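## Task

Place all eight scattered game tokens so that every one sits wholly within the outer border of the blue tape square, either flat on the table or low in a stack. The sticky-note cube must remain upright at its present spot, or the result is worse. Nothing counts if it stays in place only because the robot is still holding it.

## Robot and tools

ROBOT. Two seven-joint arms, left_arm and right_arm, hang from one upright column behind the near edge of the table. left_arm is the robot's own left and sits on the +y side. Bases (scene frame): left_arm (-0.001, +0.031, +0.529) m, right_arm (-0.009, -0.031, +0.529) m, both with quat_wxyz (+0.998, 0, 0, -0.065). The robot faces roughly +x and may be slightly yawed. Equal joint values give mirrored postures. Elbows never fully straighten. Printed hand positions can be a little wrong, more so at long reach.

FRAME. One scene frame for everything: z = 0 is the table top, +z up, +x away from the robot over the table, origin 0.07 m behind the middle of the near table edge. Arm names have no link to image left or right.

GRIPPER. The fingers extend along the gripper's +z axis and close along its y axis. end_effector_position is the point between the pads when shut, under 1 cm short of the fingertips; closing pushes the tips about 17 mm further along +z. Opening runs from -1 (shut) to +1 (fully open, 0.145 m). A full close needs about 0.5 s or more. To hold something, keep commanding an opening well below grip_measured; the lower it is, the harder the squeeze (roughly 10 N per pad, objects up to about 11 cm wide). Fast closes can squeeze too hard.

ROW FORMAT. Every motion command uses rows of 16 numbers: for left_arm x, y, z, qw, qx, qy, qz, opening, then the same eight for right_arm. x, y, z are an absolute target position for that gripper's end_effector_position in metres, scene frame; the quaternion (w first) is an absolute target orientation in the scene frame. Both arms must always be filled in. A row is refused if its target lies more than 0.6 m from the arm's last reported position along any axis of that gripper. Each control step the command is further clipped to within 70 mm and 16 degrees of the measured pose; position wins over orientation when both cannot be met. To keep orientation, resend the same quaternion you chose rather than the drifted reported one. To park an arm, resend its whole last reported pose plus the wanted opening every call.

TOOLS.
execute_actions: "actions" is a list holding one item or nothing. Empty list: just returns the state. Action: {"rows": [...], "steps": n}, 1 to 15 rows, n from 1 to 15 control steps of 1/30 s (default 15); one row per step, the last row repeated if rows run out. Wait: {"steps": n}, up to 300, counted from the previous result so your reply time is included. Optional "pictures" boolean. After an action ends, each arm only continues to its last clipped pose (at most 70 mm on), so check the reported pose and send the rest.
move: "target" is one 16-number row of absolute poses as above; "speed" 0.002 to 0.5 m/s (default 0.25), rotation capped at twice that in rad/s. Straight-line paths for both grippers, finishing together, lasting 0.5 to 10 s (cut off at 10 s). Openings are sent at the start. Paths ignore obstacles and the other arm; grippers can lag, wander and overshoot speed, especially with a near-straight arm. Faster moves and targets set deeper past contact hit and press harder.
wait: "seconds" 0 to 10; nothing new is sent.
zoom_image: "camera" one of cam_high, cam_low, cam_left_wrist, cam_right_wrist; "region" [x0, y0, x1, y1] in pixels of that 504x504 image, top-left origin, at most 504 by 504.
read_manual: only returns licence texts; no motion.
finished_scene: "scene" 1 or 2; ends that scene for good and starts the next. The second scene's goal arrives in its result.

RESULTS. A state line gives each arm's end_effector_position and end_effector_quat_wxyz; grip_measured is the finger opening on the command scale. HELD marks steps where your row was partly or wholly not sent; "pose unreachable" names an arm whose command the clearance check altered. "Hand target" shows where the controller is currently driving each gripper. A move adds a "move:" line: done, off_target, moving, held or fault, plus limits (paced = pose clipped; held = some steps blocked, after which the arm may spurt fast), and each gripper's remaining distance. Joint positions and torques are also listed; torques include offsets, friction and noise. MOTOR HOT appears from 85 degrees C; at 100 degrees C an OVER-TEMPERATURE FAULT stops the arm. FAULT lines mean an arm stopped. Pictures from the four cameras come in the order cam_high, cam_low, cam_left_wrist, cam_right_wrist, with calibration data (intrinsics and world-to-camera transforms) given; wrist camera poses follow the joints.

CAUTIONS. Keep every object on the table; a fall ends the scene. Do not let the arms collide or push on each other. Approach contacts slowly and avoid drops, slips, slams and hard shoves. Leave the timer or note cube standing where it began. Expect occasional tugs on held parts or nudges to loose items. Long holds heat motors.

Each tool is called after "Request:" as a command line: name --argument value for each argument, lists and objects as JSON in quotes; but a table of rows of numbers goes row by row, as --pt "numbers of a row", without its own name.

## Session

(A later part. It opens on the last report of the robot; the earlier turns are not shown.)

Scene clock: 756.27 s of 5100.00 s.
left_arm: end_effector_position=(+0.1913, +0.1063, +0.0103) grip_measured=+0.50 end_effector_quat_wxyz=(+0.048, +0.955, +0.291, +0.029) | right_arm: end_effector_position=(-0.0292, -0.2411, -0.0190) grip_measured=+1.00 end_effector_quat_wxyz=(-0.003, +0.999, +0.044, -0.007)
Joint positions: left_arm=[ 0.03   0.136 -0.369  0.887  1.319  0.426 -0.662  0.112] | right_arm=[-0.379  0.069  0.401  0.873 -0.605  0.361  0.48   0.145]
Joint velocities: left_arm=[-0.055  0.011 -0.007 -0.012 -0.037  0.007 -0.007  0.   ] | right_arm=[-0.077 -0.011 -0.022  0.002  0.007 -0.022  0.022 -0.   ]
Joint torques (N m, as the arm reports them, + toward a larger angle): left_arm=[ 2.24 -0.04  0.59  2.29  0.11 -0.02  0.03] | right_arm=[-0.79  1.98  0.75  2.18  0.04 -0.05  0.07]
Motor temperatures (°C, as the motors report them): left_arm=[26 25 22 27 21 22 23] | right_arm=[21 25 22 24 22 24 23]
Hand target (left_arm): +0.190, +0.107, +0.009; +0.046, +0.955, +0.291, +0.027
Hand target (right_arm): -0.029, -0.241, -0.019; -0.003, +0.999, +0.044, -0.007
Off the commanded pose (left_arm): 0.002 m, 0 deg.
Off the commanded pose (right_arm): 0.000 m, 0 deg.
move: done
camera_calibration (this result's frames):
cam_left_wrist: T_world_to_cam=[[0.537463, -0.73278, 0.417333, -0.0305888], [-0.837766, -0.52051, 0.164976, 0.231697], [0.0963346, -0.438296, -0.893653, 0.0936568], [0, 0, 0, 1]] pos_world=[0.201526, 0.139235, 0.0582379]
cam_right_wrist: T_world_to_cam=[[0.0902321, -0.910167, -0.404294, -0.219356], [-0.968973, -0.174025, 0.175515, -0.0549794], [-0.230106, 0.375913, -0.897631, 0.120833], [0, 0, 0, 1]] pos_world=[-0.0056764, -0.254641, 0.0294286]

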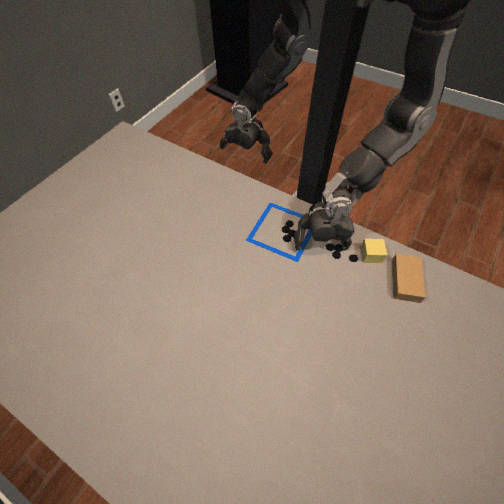

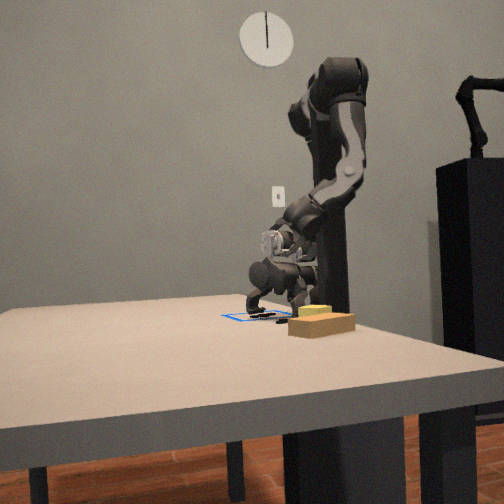

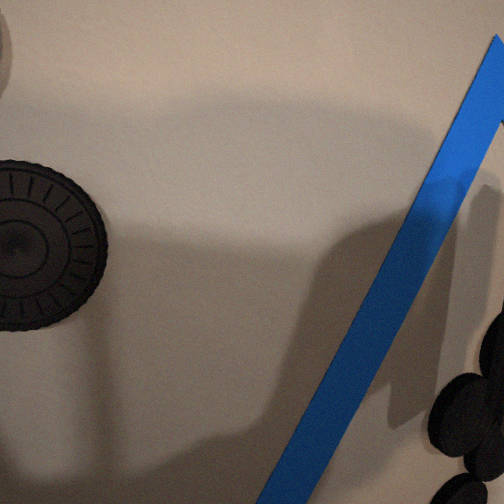

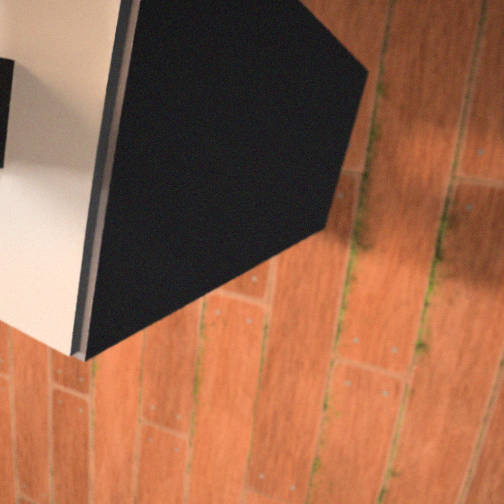

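Request:
move --target '[0.1645,0.1058,0.0100,0.0518,0.9977,0.0429,0.0143,0.5,-0.0292,-0.2411,-0.0190,-0.003,0.999,0.044,-0.007,1.0]' --speed 0.17

Request:
move --target '[0.1662,0.0829,0.0090,0.0518,0.9977,0.0429,0.0143,0.5,-0.0292,-0.2411,-0.0190,-0.003,0.999,0.044,-0.007,1.0]' --speed 0.04

Scene clock: 816.57 s of 5100.00 s.
left_arm: end_effector_position=(+0.1612, +0.1061, +0.0089) grip_measured=+0.50 end_effector_quat_wxyz=(+0.050, +0.998, +0.046, +0.008) | right_arm: end_effector_position=(-0.0292, -0.2411, -0.0190) grip_measured=+1.00 end_effector_quat_wxyz=(-0.003, +0.999, +0.044, -0.007)
Joint positions: left_arm=[ 0.036  0.294 -0.711  0.959  1.234  0.576 -0.506  0.112] | right_arm=[-0.379  0.069  0.401  0.873 -0.605  0.361  0.48   0.145]
Joint velocities: left_arm=[-0.033 -0.077  0.007 -0.017 -0.022  0.051 -0.066 -0.   ] | right_arm=[ 0.011  0.011 -0.007 -0.002 -0.022 -0.022 -0.007 -0.   ]
Joint torques (N m, as the arm reports them, + toward a larger angle): left_arm=[2.46 0.89 0.43 3.22 0.11 0.09 0.2 ] | right_arm=[-0.8   2.01  0.75  2.2   0.04 -0.05  0.08]
Motor temperatures (°C, as the motors report them): left_arm=[26 24 22 26 21 22 23] | right_arm=[21 25 22 24 22 24 23]
Hand target (left_arm): +0.161, +0.105, +0.009; +0.053, +0.998, +0.043, +0.008
Hand target (right_arm): -0.029, -0.241, -0.019; -0.003, +0.999, +0.044, -0.007
Off the commanded pose (left_arm): 0.003 m, 1 deg.
Off the commanded pose (right_arm): 0.000 m, 0 deg.
After step 90, 55.53 s passed at rest.
move: done
camera_calibration (this result's frames):
cam_left_wrist: T_world_to_cam=[[0.127684, -0.903031, 0.410161, 0.0702135], [-0.981962, -0.0569511, 0.1803, 0.180591], [-0.139457, -0.425784, -0.894013, 0.131984], [0, 0, 0, 1]] pos_world=[0.186775, 0.129887, 0.0566363]
cam_right_wrist: T_world_to_cam=[[0.0902321, -0.910167, -0.404294, -0.219356], [-0.968973, -0.174025, 0.175515, -0.0549794], [-0.230106, 0.375913, -0.897631, 0.120833], [0, 0, 0, 1]] pos_world=[-0.0056764, -0.254641, 0.0294286]

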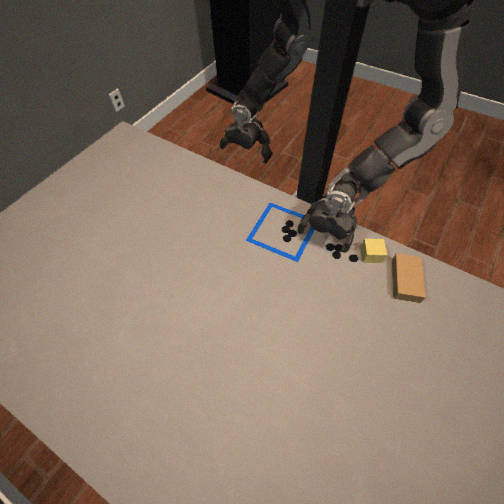

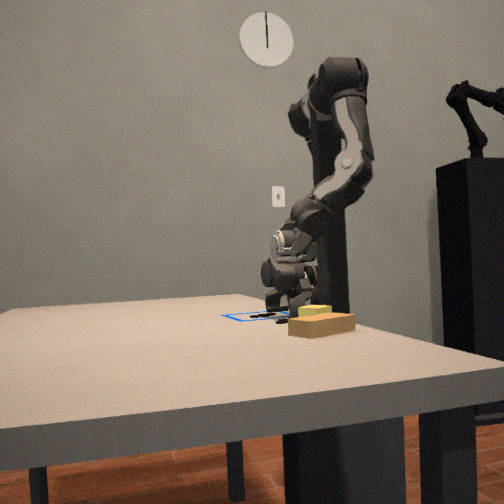

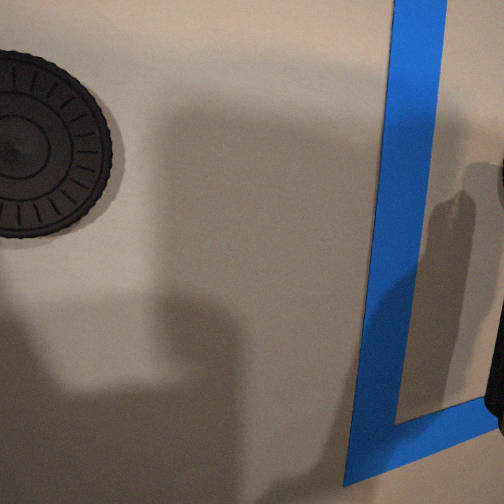

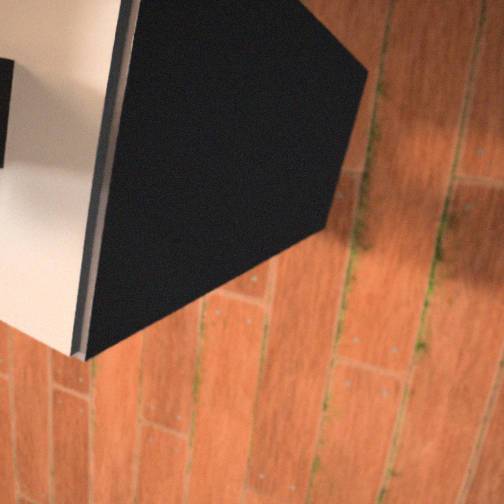

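Scene clock: 817.40 s of 5100.00 s.
left_arm: end_effector_position=(+0.1664, +0.0809, +0.0100) grip_measured=+0.50 end_effector_quat_wxyz=(+0.057, +0.997, +0.042, +0.014) | right_arm: end_effector_position=(-0.0292, -0.2411, -0.0190) grip_measured=+1.00 end_effector_quat_wxyz=(-0.003, +0.999, +0.044, -0.007)
Joint positions: left_arm=[ 0.061  0.221 -0.711  0.929  1.209  0.567 -0.532  0.112] | right_arm=[-0.379  0.069  0.401  0.873 -0.605  0.361  0.48   0.145]
Joint velocities: left_arm=[-0.055  0.077 -0.017 -0.017  0.022 -0.037  0.022 -0.   ] | right_arm=[ 0.077  0.011 -0.022  0.007 -0.022 -0.022 -0.007 -0.   ]
Joint torques (N m, as the arm reports them, + toward a larger angle): left_arm=[ 2.5   0.11  0.96  2.3   0.12 -0.05 -0.19] | right_arm=[-0.82  1.94  0.79  2.19  0.04 -0.05  0.08]
Motor temperatures (°C, as the motors report them): left_arm=[26 24 22 26 21 22 23] | right_arm=[21 25 22 24 22 24 23]
Hand target (left_arm): +0.166, +0.083, +0.009; +0.052, +0.998, +0.043, +0.015
Hand target (right_arm): -0.029, -0.241, -0.019; -0.003, +0.999, +0.044, -0.007
Off the commanded pose (left_arm): 0.002 m, 1 deg.
Off the commanded pose (right_arm): 0.000 m, 0 deg.
move: done
camera_calibration (this result's frames):
cam_left_wrist: T_world_to_cam=[[0.116123, -0.898883, 0.422522, 0.0478004], [-0.984498, -0.0478671, 0.16874, 0.183833], [-0.131452, -0.435566, -0.890507, 0.122294], [0, 0, 0, 1]] pos_world=[0.191509, 0.105034, 0.0576872]
cam_right_wrist: T_world_to_cam=[[0.0902321, -0.910167, -0.404294, -0.219356], [-0.968973, -0.174025, 0.175515, -0.0549794], [-0.230106, 0.375913, -0.897631, 0.120833], [0, 0, 0, 1]] pos_world=[-0.0056764, -0.254641, 0.0294286]

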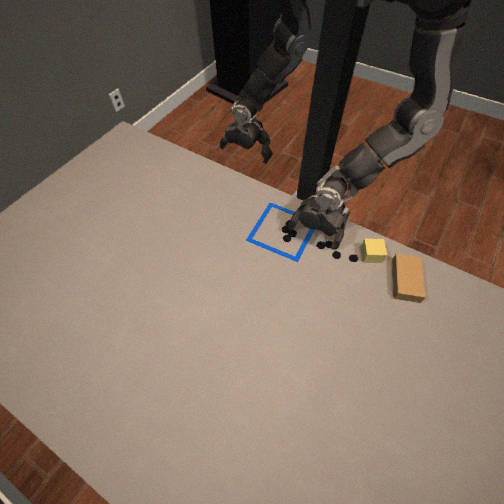

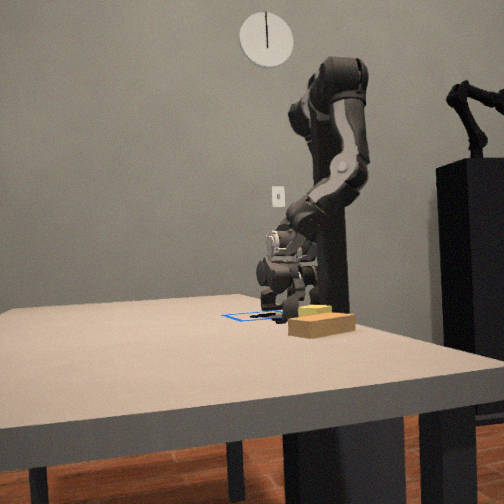

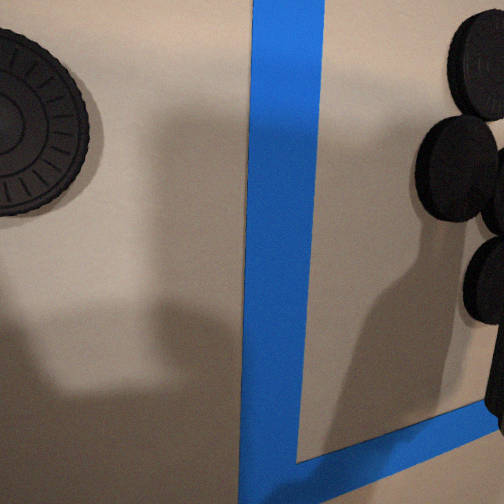

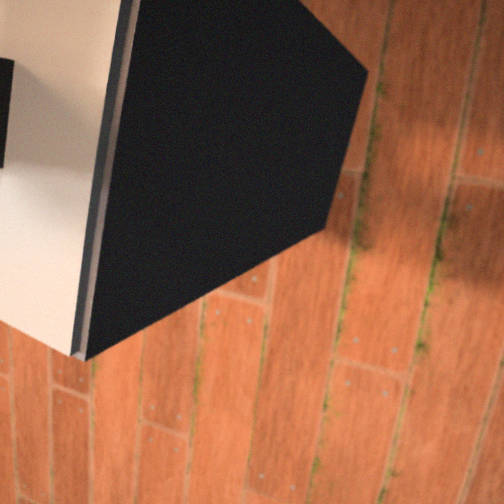

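Request:
zoom_image --camera "cam_high" --region '[300,215,390,275]'

Region (300, 215, 390, 275) of cam_high's 504x504 image, scaled by 5.600, with more detail than that image has.

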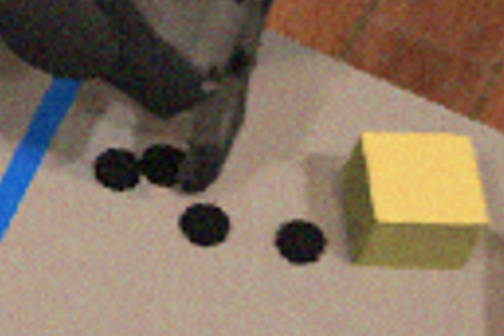

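Request:
move --target '[0.1778,0.0545,0.0094,0.0531,0.9962,-0.0703,0.0083,0.5,-0.0292,-0.2411,-0.0190,-0.003,0.999,0.044,-0.007,1.0]' --speed 0.09

Request:
move --target '[0.1738,0.0270,0.0090,0.0531,0.9962,-0.0703,0.0083,0.5,-0.0292,-0.2411,-0.0190,-0.003,0.999,0.044,-0.007,1.0]' --speed 0.05

Scene clock: 839.70 s of 5100.00 s.
left_arm: end_effector_position=(+0.1786, +0.0550, +0.0101) grip_measured=+0.50 end_effector_quat_wxyz=(+0.051, +0.996, -0.068, +0.010) | right_arm: end_effector_position=(-0.0292, -0.2411, -0.0190) grip_measured=+1.00 end_effector_quat_wxyz=(-0.003, +0.999, +0.044, -0.007)
Joint positions: left_arm=[ 0.198  0.168 -0.891  0.815  1.163  0.625 -0.472  0.112] | right_arm=[-0.379  0.069  0.401  0.873 -0.605  0.361  0.48   0.145]
Joint velocities: left_arm=[-0.033 -0.033 -0.012  0.012  0.051 -0.007 -0.037  0.   ] | right_arm=[ 0.055 -0.055  0.002  0.012  0.022  0.022  0.022 -0.   ]
Joint torques (N m, as the arm reports them, + toward a larger angle): left_arm=[ 3.25 -0.45  0.39  2.16  0.15  0.11  0.25] | right_arm=[-0.84  1.95  0.79  2.17  0.04 -0.05  0.08]
Motor temperatures (°C, as the motors report them): left_arm=[26 24 22 26 21 22 23] | right_arm=[21 25 22 24 22 24 23]
Hand target (left_arm): +0.177, +0.055, +0.009; +0.052, +0.996, -0.070, +0.006
Hand target (right_arm): -0.029, -0.241, -0.019; -0.003, +0.999, +0.044, -0.007
Off the commanded pose (left_arm): 0.001 m, 0 deg.
Off the commanded pose (right_arm): 0.000 m, 0 deg.
After step 90, 17.80 s passed at rest.
move: done
camera_calibration (this result's frames):
cam_left_wrist: T_world_to_cam=[[-0.0859229, -0.907991, 0.410086, 0.0598137], [-0.971793, 0.167116, 0.166405, 0.180524], [-0.219627, -0.38422, -0.896738, 0.125702], [0, 0, 0, 1]] pos_world=[0.208178, 0.072439, 0.0581526]
cam_right_wrist: T_world_to_cam=[[0.0902321, -0.910167, -0.404294, -0.219356], [-0.968973, -0.174025, 0.175515, -0.0549794], [-0.230106, 0.375913, -0.897631, 0.120833], [0, 0, 0, 1]] pos_world=[-0.0056764, -0.254641, 0.0294286]

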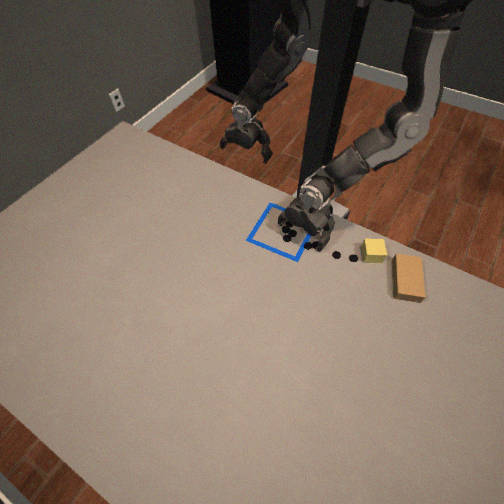

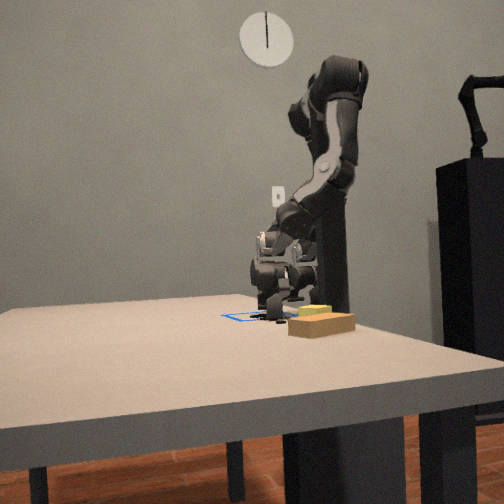

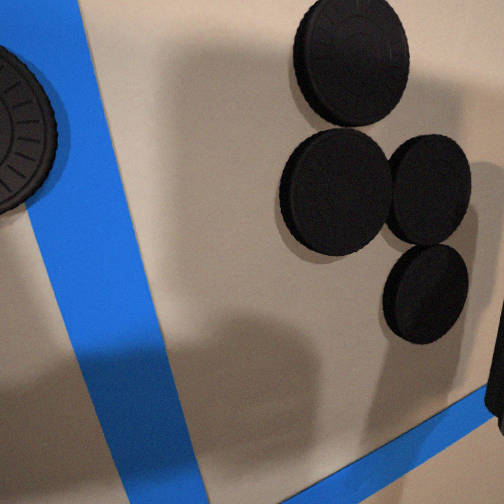

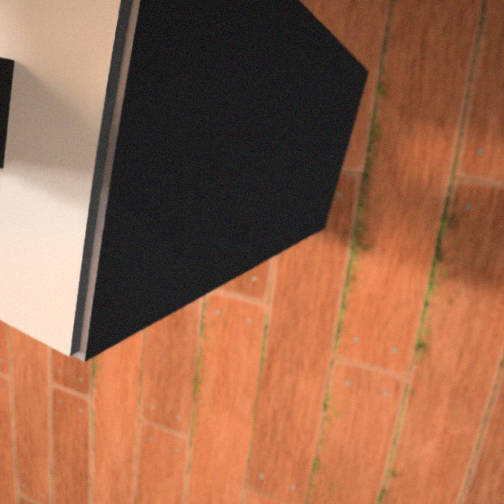

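Scene clock: 840.50 s of 5100.00 s.
left_arm: end_effector_position=(+0.1752, +0.0254, +0.0104) grip_measured=+0.50 end_effector_quat_wxyz=(+0.054, +0.996, -0.073, +0.010) | right_arm: end_effector_position=(-0.0292, -0.2411, -0.0190) grip_measured=+1.00 end_effector_quat_wxyz=(-0.003, +0.999, +0.044, -0.007)
Joint positions: left_arm=[ 0.214  0.071 -0.891  0.753  1.142  0.607 -0.502  0.112] | right_arm=[-0.379  0.069  0.401  0.873 -0.605  0.361  0.48   0.145]
Joint velocities: left_arm=[-0.011  0.077  0.007  0.002  0.007 -0.037 -0.037  0.   ] | right_arm=[-0.077 -0.011  0.007  0.002  0.007 -0.007 -0.007 -0.   ]
Joint torques (N m, as the arm reports them, + toward a larger angle): left_arm=[ 2.98 -1.09  1.2   2.08  0.2  -0.04  0.07] | right_arm=[-0.77  1.99  0.78  2.15  0.04 -0.05  0.08]
Motor temperatures (°C, as the motors report them): left_arm=[26 24 22 26 21 22 23] | right_arm=[21 25 22 24 22 24 23]
Hand target (left_arm): +0.174, +0.027, +0.009; +0.053, +0.996, -0.070, +0.009
Hand target (right_arm): -0.029, -0.241, -0.019; -0.003, +0.999, +0.044, -0.007
Off the commanded pose (left_arm): 0.003 m, 0 deg.
Off the commanded pose (right_arm): 0.000 m, 0 deg.
move: done
camera_calibration (this result's frames):
cam_left_wrist: T_world_to_cam=[[-0.0945688, -0.904599, 0.415641, 0.0338663], [-0.970568, 0.176666, 0.163666, 0.181673], [-0.221481, -0.387931, -0.894682, 0.114233], [0, 0, 0, 1]] pos_world=[0.204829, 0.0428544, 0.0583922]
cam_right_wrist: T_world_to_cam=[[0.0902321, -0.910167, -0.404294, -0.219356], [-0.968973, -0.174025, 0.175515, -0.0549794], [-0.230106, 0.375913, -0.897631, 0.120833], [0, 0, 0, 1]] pos_world=[-0.0056764, -0.254641, 0.0294286]

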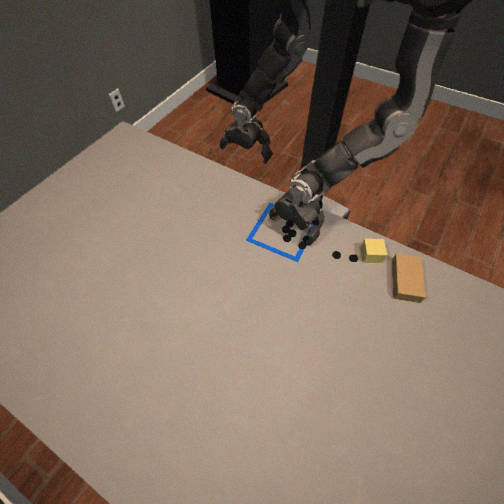

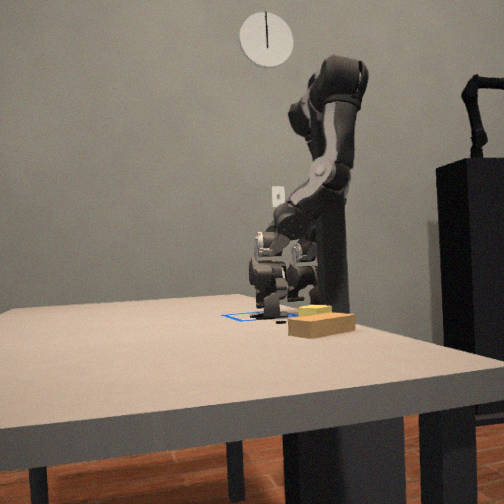

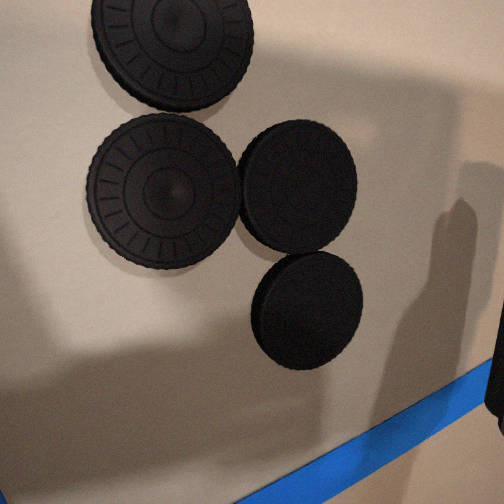

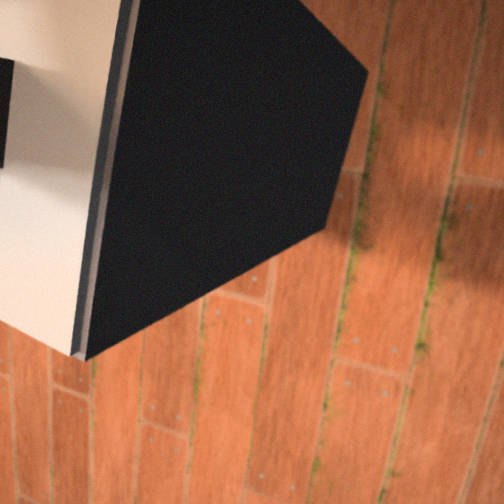

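Request:
execute_actions --actions '[]'

Scene clock: 851.00 s of 5100.00 s.
left_arm: end_effector_position=(+0.1752, +0.0254, +0.0104) grip_measured=+0.50 end_effector_quat_wxyz=(+0.054, +0.996, -0.073, +0.010) | right_arm: end_effector_position=(-0.0292, -0.2411, -0.0190) grip_measured=+1.00 end_effector_quat_wxyz=(-0.003, +0.999, +0.044, -0.007)
Joint positions: left_arm=[ 0.214  0.071 -0.891  0.753  1.142  0.607 -0.502  0.112] | right_arm=[-0.379  0.069  0.401  0.873 -0.605  0.361  0.48   0.145]
Joint velocities: left_arm=[-0.055 -0.055 -0.012  0.007 -0.022 -0.051  0.081 -0.   ] | right_arm=[-0.033 -0.011  0.002  0.002  0.037  0.022  0.037  0.   ]
Joint torques (N m, as the arm reports them, + toward a larger angle): left_arm=[ 2.92 -1.08  1.17  2.06  0.2  -0.04  0.06] | right_arm=[-0.87  1.96  0.77  2.18  0.04 -0.05  0.08]
Motor temperatures (°C, as the motors report them): left_arm=[26 24 22 26 21 22 23] | right_arm=[21 25 22 24 22 24 23]
Hand target (left_arm): +0.174, +0.027, +0.009; +0.053, +0.996, -0.070, +0.009
Hand target (right_arm): -0.029, -0.241, -0.019; -0.003, +0.999, +0.044, -0.007
Off the commanded pose (left_arm): 0.003 m, 0 deg.
Off the commanded pose (right_arm): 0.000 m, 0 deg.
Steps of this call (steps 1 to 90: nothing new was sent; then 7.50 s passed at rest). Readings (end_effector_position):
1: left_arm (+0.1752, +0.0254, +0.0104) | right_arm (-0.0292, -0.2411, -0.0190)
2: left_arm (+0.1752, +0.0254, +0.0104) | right_arm (-0.0292, -0.2411, -0.0190)
4: left_arm (+0.1752, +0.0254, +0.0104) | right_arm (-0.0292, -0.2411, -0.0190)
8: left_arm (+0.1752, +0.0254, +0.0104) | right_arm (-0.0292, -0.2411, -0.0190)
90: the state above
camera_calibration (this result's frames):
cam_left_wrist: T_world_to_cam=[[-0.0945688, -0.904599, 0.415641, 0.0338663], [-0.970568, 0.176666, 0.163666, 0.181673], [-0.221481, -0.387931, -0.894682, 0.114233], [0, 0, 0, 1]] pos_world=[0.204829, 0.0428544, 0.0583922]
cam_right_wrist: T_world_to_cam=[[0.0902321, -0.910167, -0.404294, -0.219356], [-0.968973, -0.174025, 0.175515, -0.0549794], [-0.230106, 0.375913, -0.897631, 0.120833], [0, 0, 0, 1]] pos_world=[-0.0056764, -0.254641, 0.0294286]

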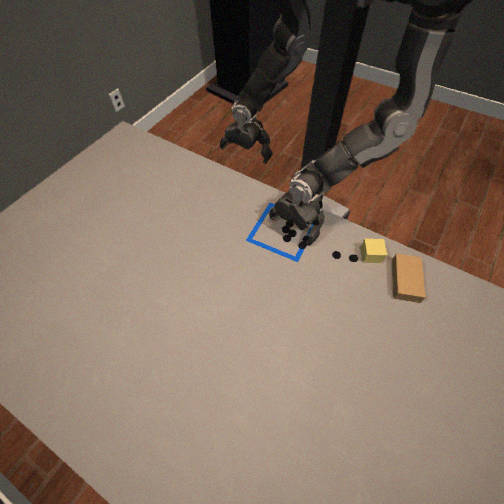

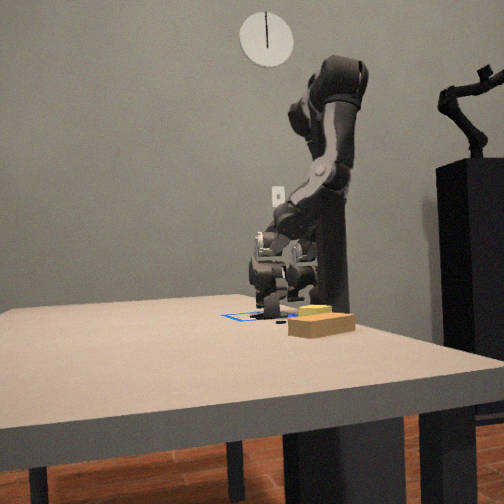

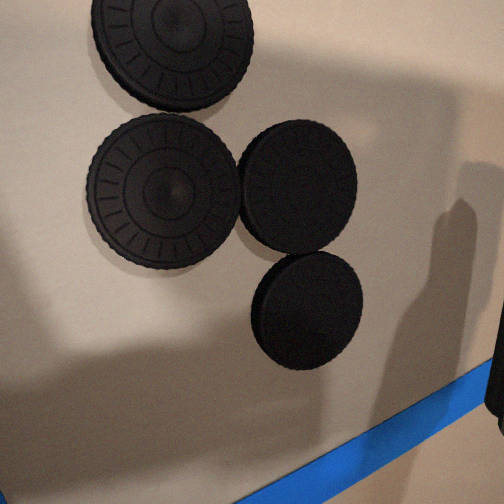

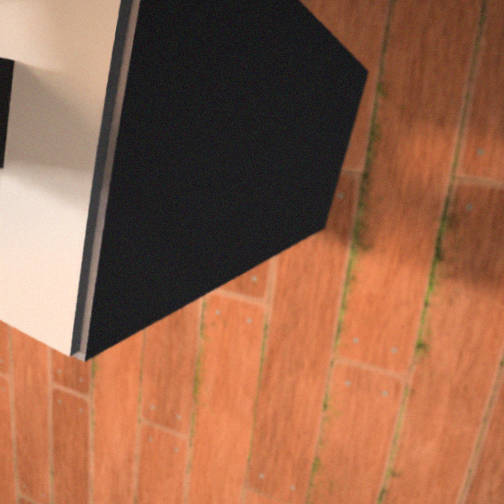

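Request:
zoom_image --camera "cam_high" --region '[240, 195, 360, 275]'

Region (240, 195, 360, 275) of cam_high's 504x504 image, scaled by 4.200, with more detail than that image has.

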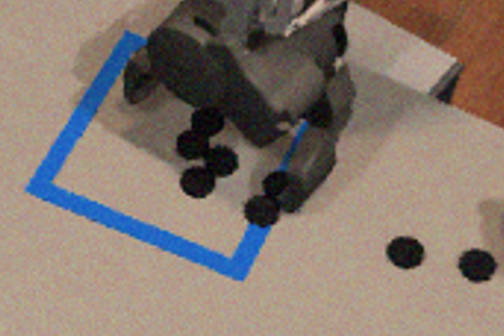

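Request:
move --target '[0.1762,0.0325,0.0105,0.0531,0.9962,-0.0703,0.0083,0.5,-0.0292,-0.2411,-0.0190,-0.003,0.999,0.044,-0.007,1.0]' --speed 0.05

Request:
move --target '[0.1960,0.0297,0.0105,0.0531,0.9962,-0.0703,0.0083,0.5,-0.0292,-0.2411,-0.0190,-0.003,0.999,0.044,-0.007,1.0]' --speed 0.08

Scene clock: 894.47 s of 5100.00 s.
left_arm: end_effector_position=(+0.1774, +0.0330, +0.0105) grip_measured=+0.50 end_effector_quat_wxyz=(+0.051, +0.996, -0.070, +0.010) | right_arm: end_effector_position=(-0.0292, -0.2411, -0.0190) grip_measured=+1.00 end_effector_quat_wxyz=(-0.003, +0.999, +0.044, -0.007)
Joint positions: left_arm=[ 0.214  0.094 -0.891  0.766  1.152  0.612 -0.502  0.112] | right_arm=[-0.379  0.069  0.401  0.873 -0.605  0.361  0.48   0.145]
Joint velocities: left_arm=[-0.099  0.033  0.002  0.002  0.022 -0.037  0.037  0.   ] | right_arm=[ 0.077  0.033 -0.002 -0.002 -0.007 -0.022  0.051  0.   ]
Joint torques (N m, as the arm reports them, + toward a larger angle): left_arm=[ 2.93 -0.91  0.92  3.44  0.23  0.09  0.11] | right_arm=[-0.81  1.96  0.76  2.19  0.04 -0.05  0.08]
Motor temperatures (°C, as the motors report them): left_arm=[26 24 22 26 21 22 23] | right_arm=[21 25 22 24 22 24 23]
Hand target (left_arm): +0.176, +0.033, +0.010; +0.053, +0.996, -0.070, +0.008
Hand target (right_arm): -0.029, -0.241, -0.019; -0.003, +0.999, +0.044, -0.007
Off the commanded pose (left_arm): 0.001 m, 0 deg.
Off the commanded pose (right_arm): 0.000 m, 0 deg.
After step 90, 39.77 s passed at rest.
move: done
camera_calibration (this result's frames):
cam_left_wrist: T_world_to_cam=[[-0.0895598, -0.907698, 0.409955, 0.040173], [-0.971566, 0.1702, 0.164597, 0.182883], [-0.219179, -0.383557, -0.897131, 0.11723], [0, 0, 0, 1]] pos_world=[0.206975, 0.0503025, 0.0585994]
cam_right_wrist: T_world_to_cam=[[0.0902321, -0.910167, -0.404294, -0.219356], [-0.968973, -0.174025, 0.175515, -0.0549794], [-0.230106, 0.375913, -0.897631, 0.120833], [0, 0, 0, 1]] pos_world=[-0.0056764, -0.254641, 0.0294286]

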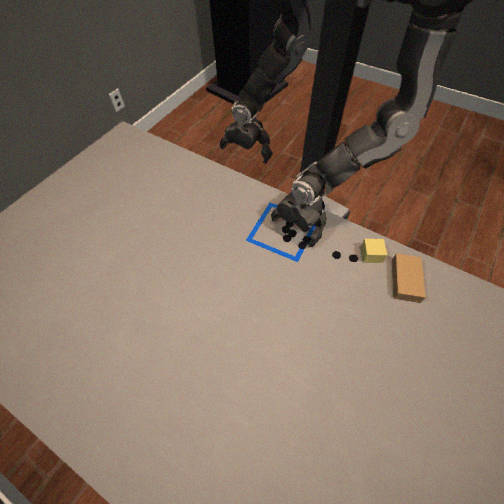

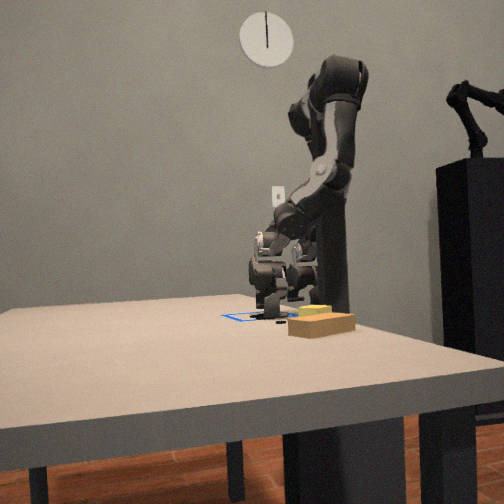

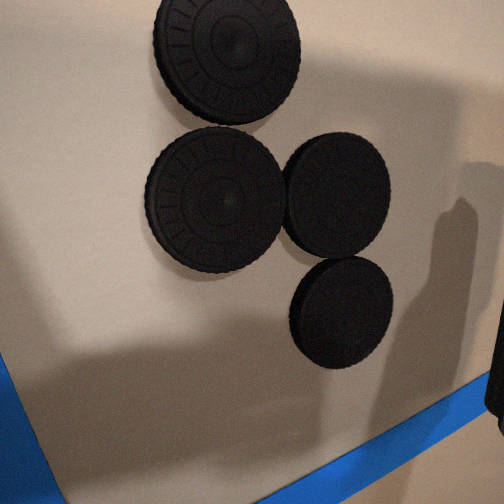

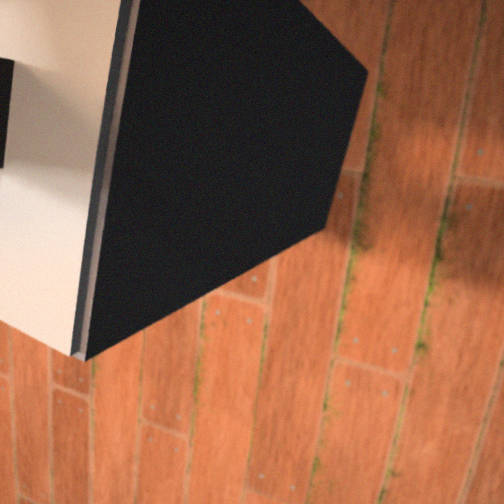

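Scene clock: 895.17 s of 5100.00 s.
left_arm: end_effector_position=(+0.1990, +0.0301, +0.0116) grip_measured=+0.50 end_effector_quat_wxyz=(+0.051, +0.996, -0.069, +0.013) | right_arm: end_effector_position=(-0.0292, -0.2411, -0.0190) grip_measured=+1.00 end_effector_quat_wxyz=(-0.003, +0.999, +0.044, -0.007)
Joint positions: left_arm=[ 0.298  0.056 -0.899  0.654  1.152  0.622 -0.453  0.112] | right_arm=[-0.379  0.069  0.401  0.873 -0.605  0.361  0.48   0.145]
Joint velocities: left_arm=[ 0.055  0.011 -0.002 -0.012 -0.037 -0.051  0.037 -0.   ] | right_arm=[-0.033 -0.011  0.007 -0.027 -0.051 -0.037 -0.051  0.   ]
Joint torques (N m, as the arm reports them, + toward a larger angle): left_arm=[ 3.48 -1.31  0.37  2.23  0.16  0.09  0.2 ] | right_arm=[-0.78  2.03  0.78  2.17  0.04 -0.06  0.08]
Motor temperatures (°C, as the motors report them): left_arm=[26 24 22 26 21 22 23] | right_arm=[21 25 22 24 22 24 23]
Hand target (left_arm): +0.196, +0.030, +0.011; +0.053, +0.996, -0.070, +0.009
Hand target (right_arm): -0.029, -0.241, -0.019; -0.003, +0.999, +0.044, -0.007
Off the commanded pose (left_arm): 0.003 m, 1 deg.
Off the commanded pose (right_arm): 0.000 m, 0 deg.
move: done
camera_calibration (this result's frames):
cam_left_wrist: T_world_to_cam=[[-0.088961, -0.907497, 0.41053, 0.0389048], [-0.97271, 0.167831, 0.160214, 0.204481], [-0.214293, -0.385073, -0.897662, 0.120944], [0, 0, 0, 1]] pos_world=[0.228279, 0.04756, 0.0598342]
cam_right_wrist: T_world_to_cam=[[0.0902321, -0.910167, -0.404294, -0.219356], [-0.968973, -0.174025, 0.175515, -0.0549794], [-0.230106, 0.375913, -0.897631, 0.120833], [0, 0, 0, 1]] pos_world=[-0.0056764, -0.254641, 0.0294286]

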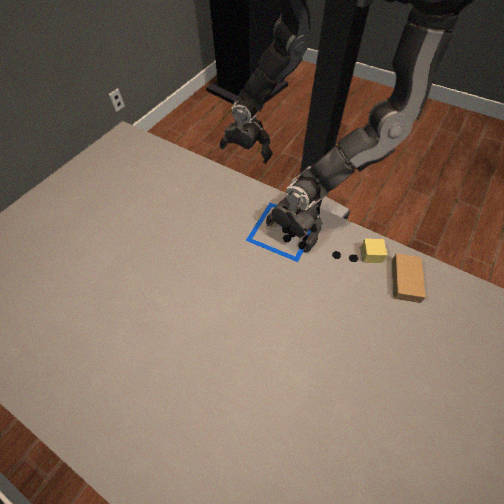

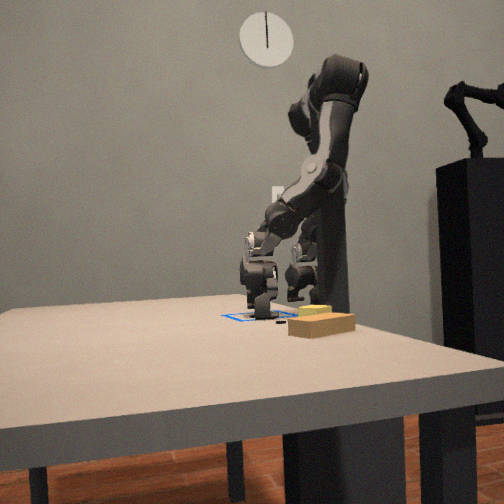

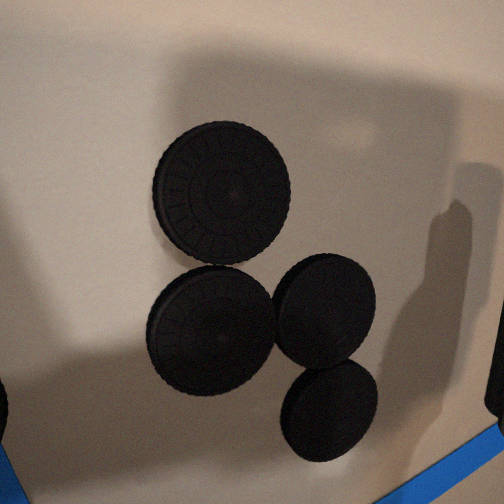

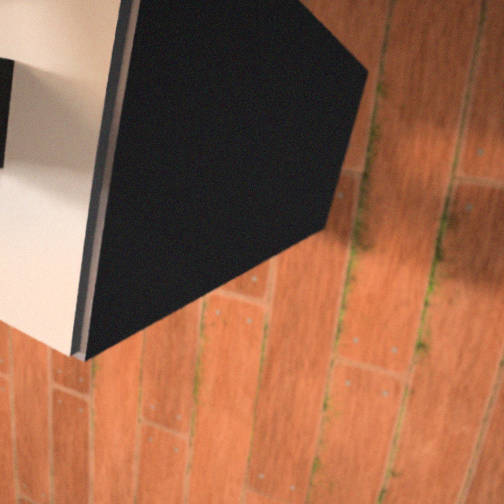

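Request:
move --target '[0.1962,0.0300,0.0082,0.0531,0.9962,-0.0703,0.0083,0.5,-0.0292,-0.2411,-0.0190,-0.003,0.999,0.044,-0.007,1.0]' --speed 0.02

Scene clock: 899.17 s of 5100.00 s.
left_arm: end_effector_position=(+0.1962, +0.0307, +0.0084) grip_measured=+0.50 end_effector_quat_wxyz=(+0.052, +0.996, -0.070, +0.008) | right_arm: end_effector_position=(-0.0292, -0.2411, -0.0190) grip_measured=+1.00 end_effector_quat_wxyz=(-0.003, +0.999, +0.044, -0.007)
Joint positions: left_arm=[ 0.303  0.047 -0.905  0.623  1.146  0.619 -0.433  0.112] | right_arm=[-0.379  0.069  0.401  0.873 -0.605  0.361  0.48   0.145]
Joint velocities: left_arm=[-0.011 -0.033 -0.002 -0.017  0.051  0.022 -0.066 -0.   ] | right_arm=[-0.033  0.011  0.012  0.002 -0.022 -0.125 -0.022 -0.   ]
Joint torques (N m, as the arm reports them, + toward a larger angle): left_arm=[ 4.33 -1.41  0.44  2.17  0.09 -0.06  0.2 ] | right_arm=[-0.8   1.99  0.77  2.16  0.04 -0.04  0.08]
Motor temperatures (°C, as the motors report them): left_arm=[26 24 22 26 21 22 23] | right_arm=[21 25 22 24 22 24 23]
Hand target (left_arm): +0.196, +0.030, +0.008; +0.053, +0.996, -0.070, +0.009
Hand target (right_arm): -0.029, -0.241, -0.019; -0.003, +0.999, +0.044, -0.007
Off the commanded pose (left_arm): 0.001 m, 0 deg.
Off the commanded pose (right_arm): 0.000 m, 0 deg.
After step 90, 0.30 s passed at rest.
move: done
camera_calibration (this result's frames):
cam_left_wrist: T_world_to_cam=[[-0.0868669, -0.907423, 0.411141, 0.0400189], [-0.970647, 0.170002, 0.170127, 0.201629], [-0.224272, -0.384295, -0.895555, 0.119619], [0, 0, 0, 1]] pos_world=[0.226014, 0.048006, 0.0563698]
cam_right_wrist: T_world_to_cam=[[0.0902321, -0.910167, -0.404294, -0.219356], [-0.968973, -0.174025, 0.175515, -0.0549794], [-0.230106, 0.375913, -0.897631, 0.120833], [0, 0, 0, 1]] pos_world=[-0.0056764, -0.254641, 0.0294286]

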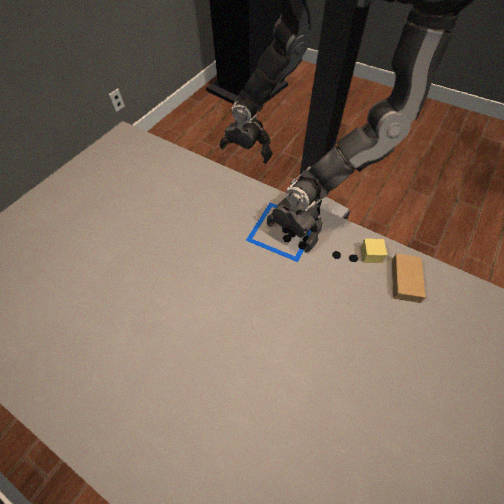

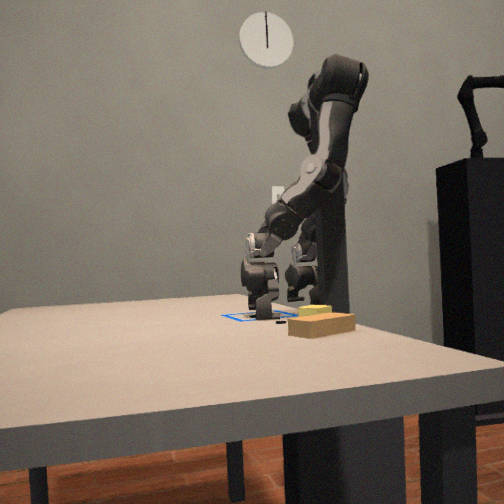

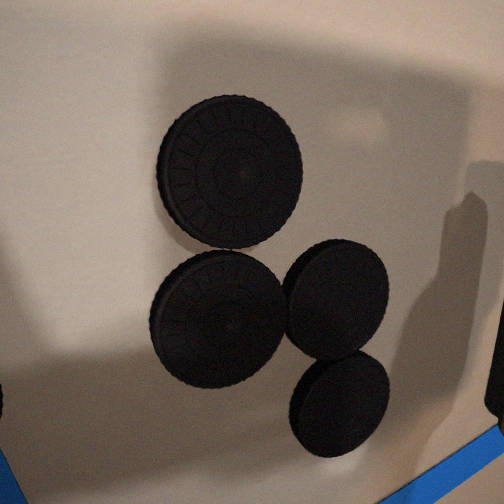

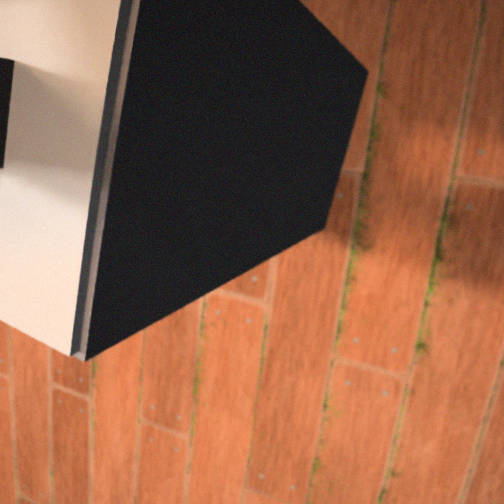

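Request:
move --target '[0.1922,0.0015,0.0088,0.0531,0.9962,-0.0703,0.0083,0.5,-0.0292,-0.2411,-0.0190,-0.003,0.999,0.044,-0.007,1.0]' --speed 0.05

Request:
zoom_image --camera "cam_high" --region '[240, 195, 360, 275]'

Scene clock: 902.27 s of 5100.00 s.
left_arm: end_effector_position=(+0.1918, -0.0009, +0.0096) grip_measured=+0.50 end_effector_quat_wxyz=(+0.058, +0.996, -0.071, +0.007) | right_arm: end_effector_position=(-0.0292, -0.2411, -0.0190) grip_measured=+1.00 end_effector_quat_wxyz=(-0.003, +0.999, +0.044, -0.007)
Joint positions: left_arm=[ 0.329 -0.061 -0.905  0.529  1.135  0.588 -0.446  0.112] | right_arm=[-0.379  0.069  0.401  0.873 -0.605  0.361  0.48   0.145]
Joint velocities: left_arm=[ 0.033  0.011 -0.022  0.012 -0.007  0.081  0.066  0.   ] | right_arm=[-0.033  0.011 -0.017 -0.002 -0.022  0.081 -0.066  0.   ]
Joint torques (N m, as the arm reports them, + toward a larger angle): left_arm=[ 4.31 -1.58  0.63  2.19  0.11 -0.06 -0.17] | right_arm=[-0.77  1.99  0.79  2.16  0.04 -0.04  0.09]
Motor temperatures (°C, as the motors report them): left_arm=[26 24 22 26 21 22 23] | right_arm=[21 25 22 24 22 24 23]
Hand target (left_arm): +0.193, +0.002, +0.009; +0.053, +0.996, -0.070, +0.009
Hand target (right_arm): -0.029, -0.241, -0.019; -0.003, +0.999, +0.044, -0.007
Off the commanded pose (left_arm): 0.003 m, 1 deg.
Off the commanded pose (right_arm): 0.000 m, 0 deg.
move: done
camera_calibration (this result's frames):
cam_left_wrist: T_world_to_cam=[[-0.0881722, -0.901841, 0.422976, 0.0106046], [-0.970093, 0.17415, 0.169089, 0.20245], [-0.226152, -0.395417, -0.890225, 0.107892], [0, 0, 0, 1]] pos_world=[0.22173, 0.0169693, 0.0573305]
cam_right_wrist: T_world_to_cam=[[0.0902321, -0.910167, -0.404294, -0.219356], [-0.968973, -0.174025, 0.175515, -0.0549794], [-0.230106, 0.375913, -0.897631, 0.120833], [0, 0, 0, 1]] pos_world=[-0.0056764, -0.254641, 0.0294286]

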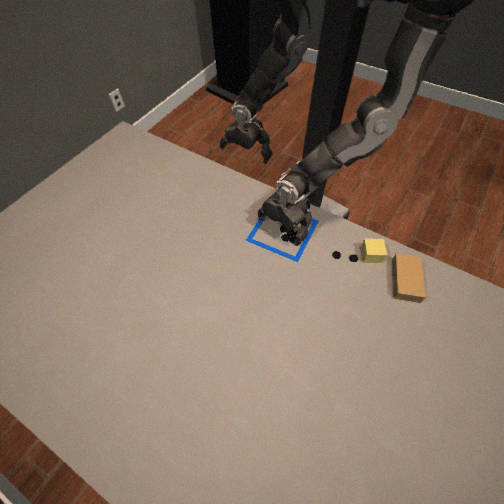

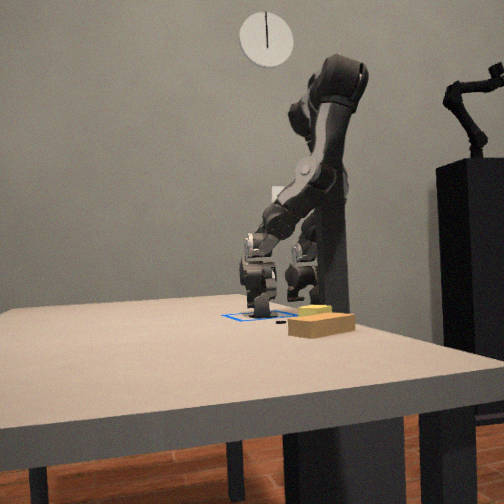

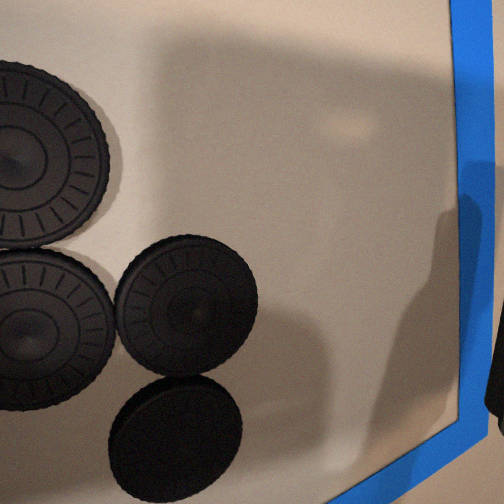

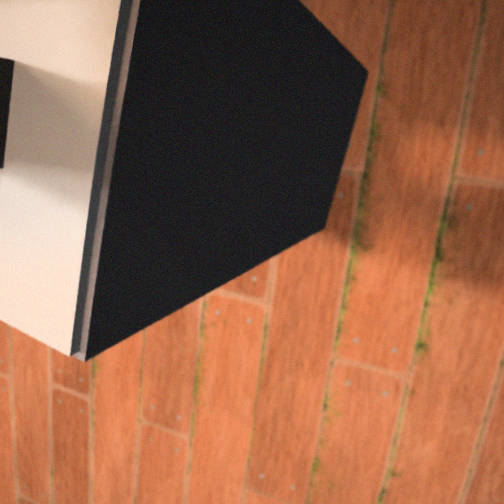

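Region (240, 195, 360, 275) of cam_high's 504x504 image, scaled by 4.200, with more detail than that image has.

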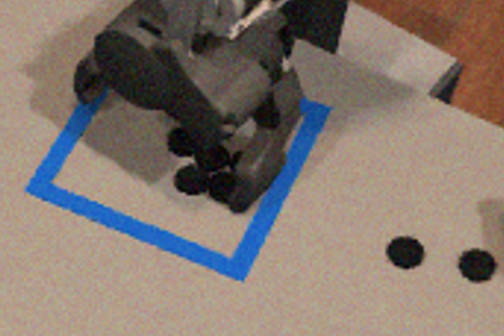

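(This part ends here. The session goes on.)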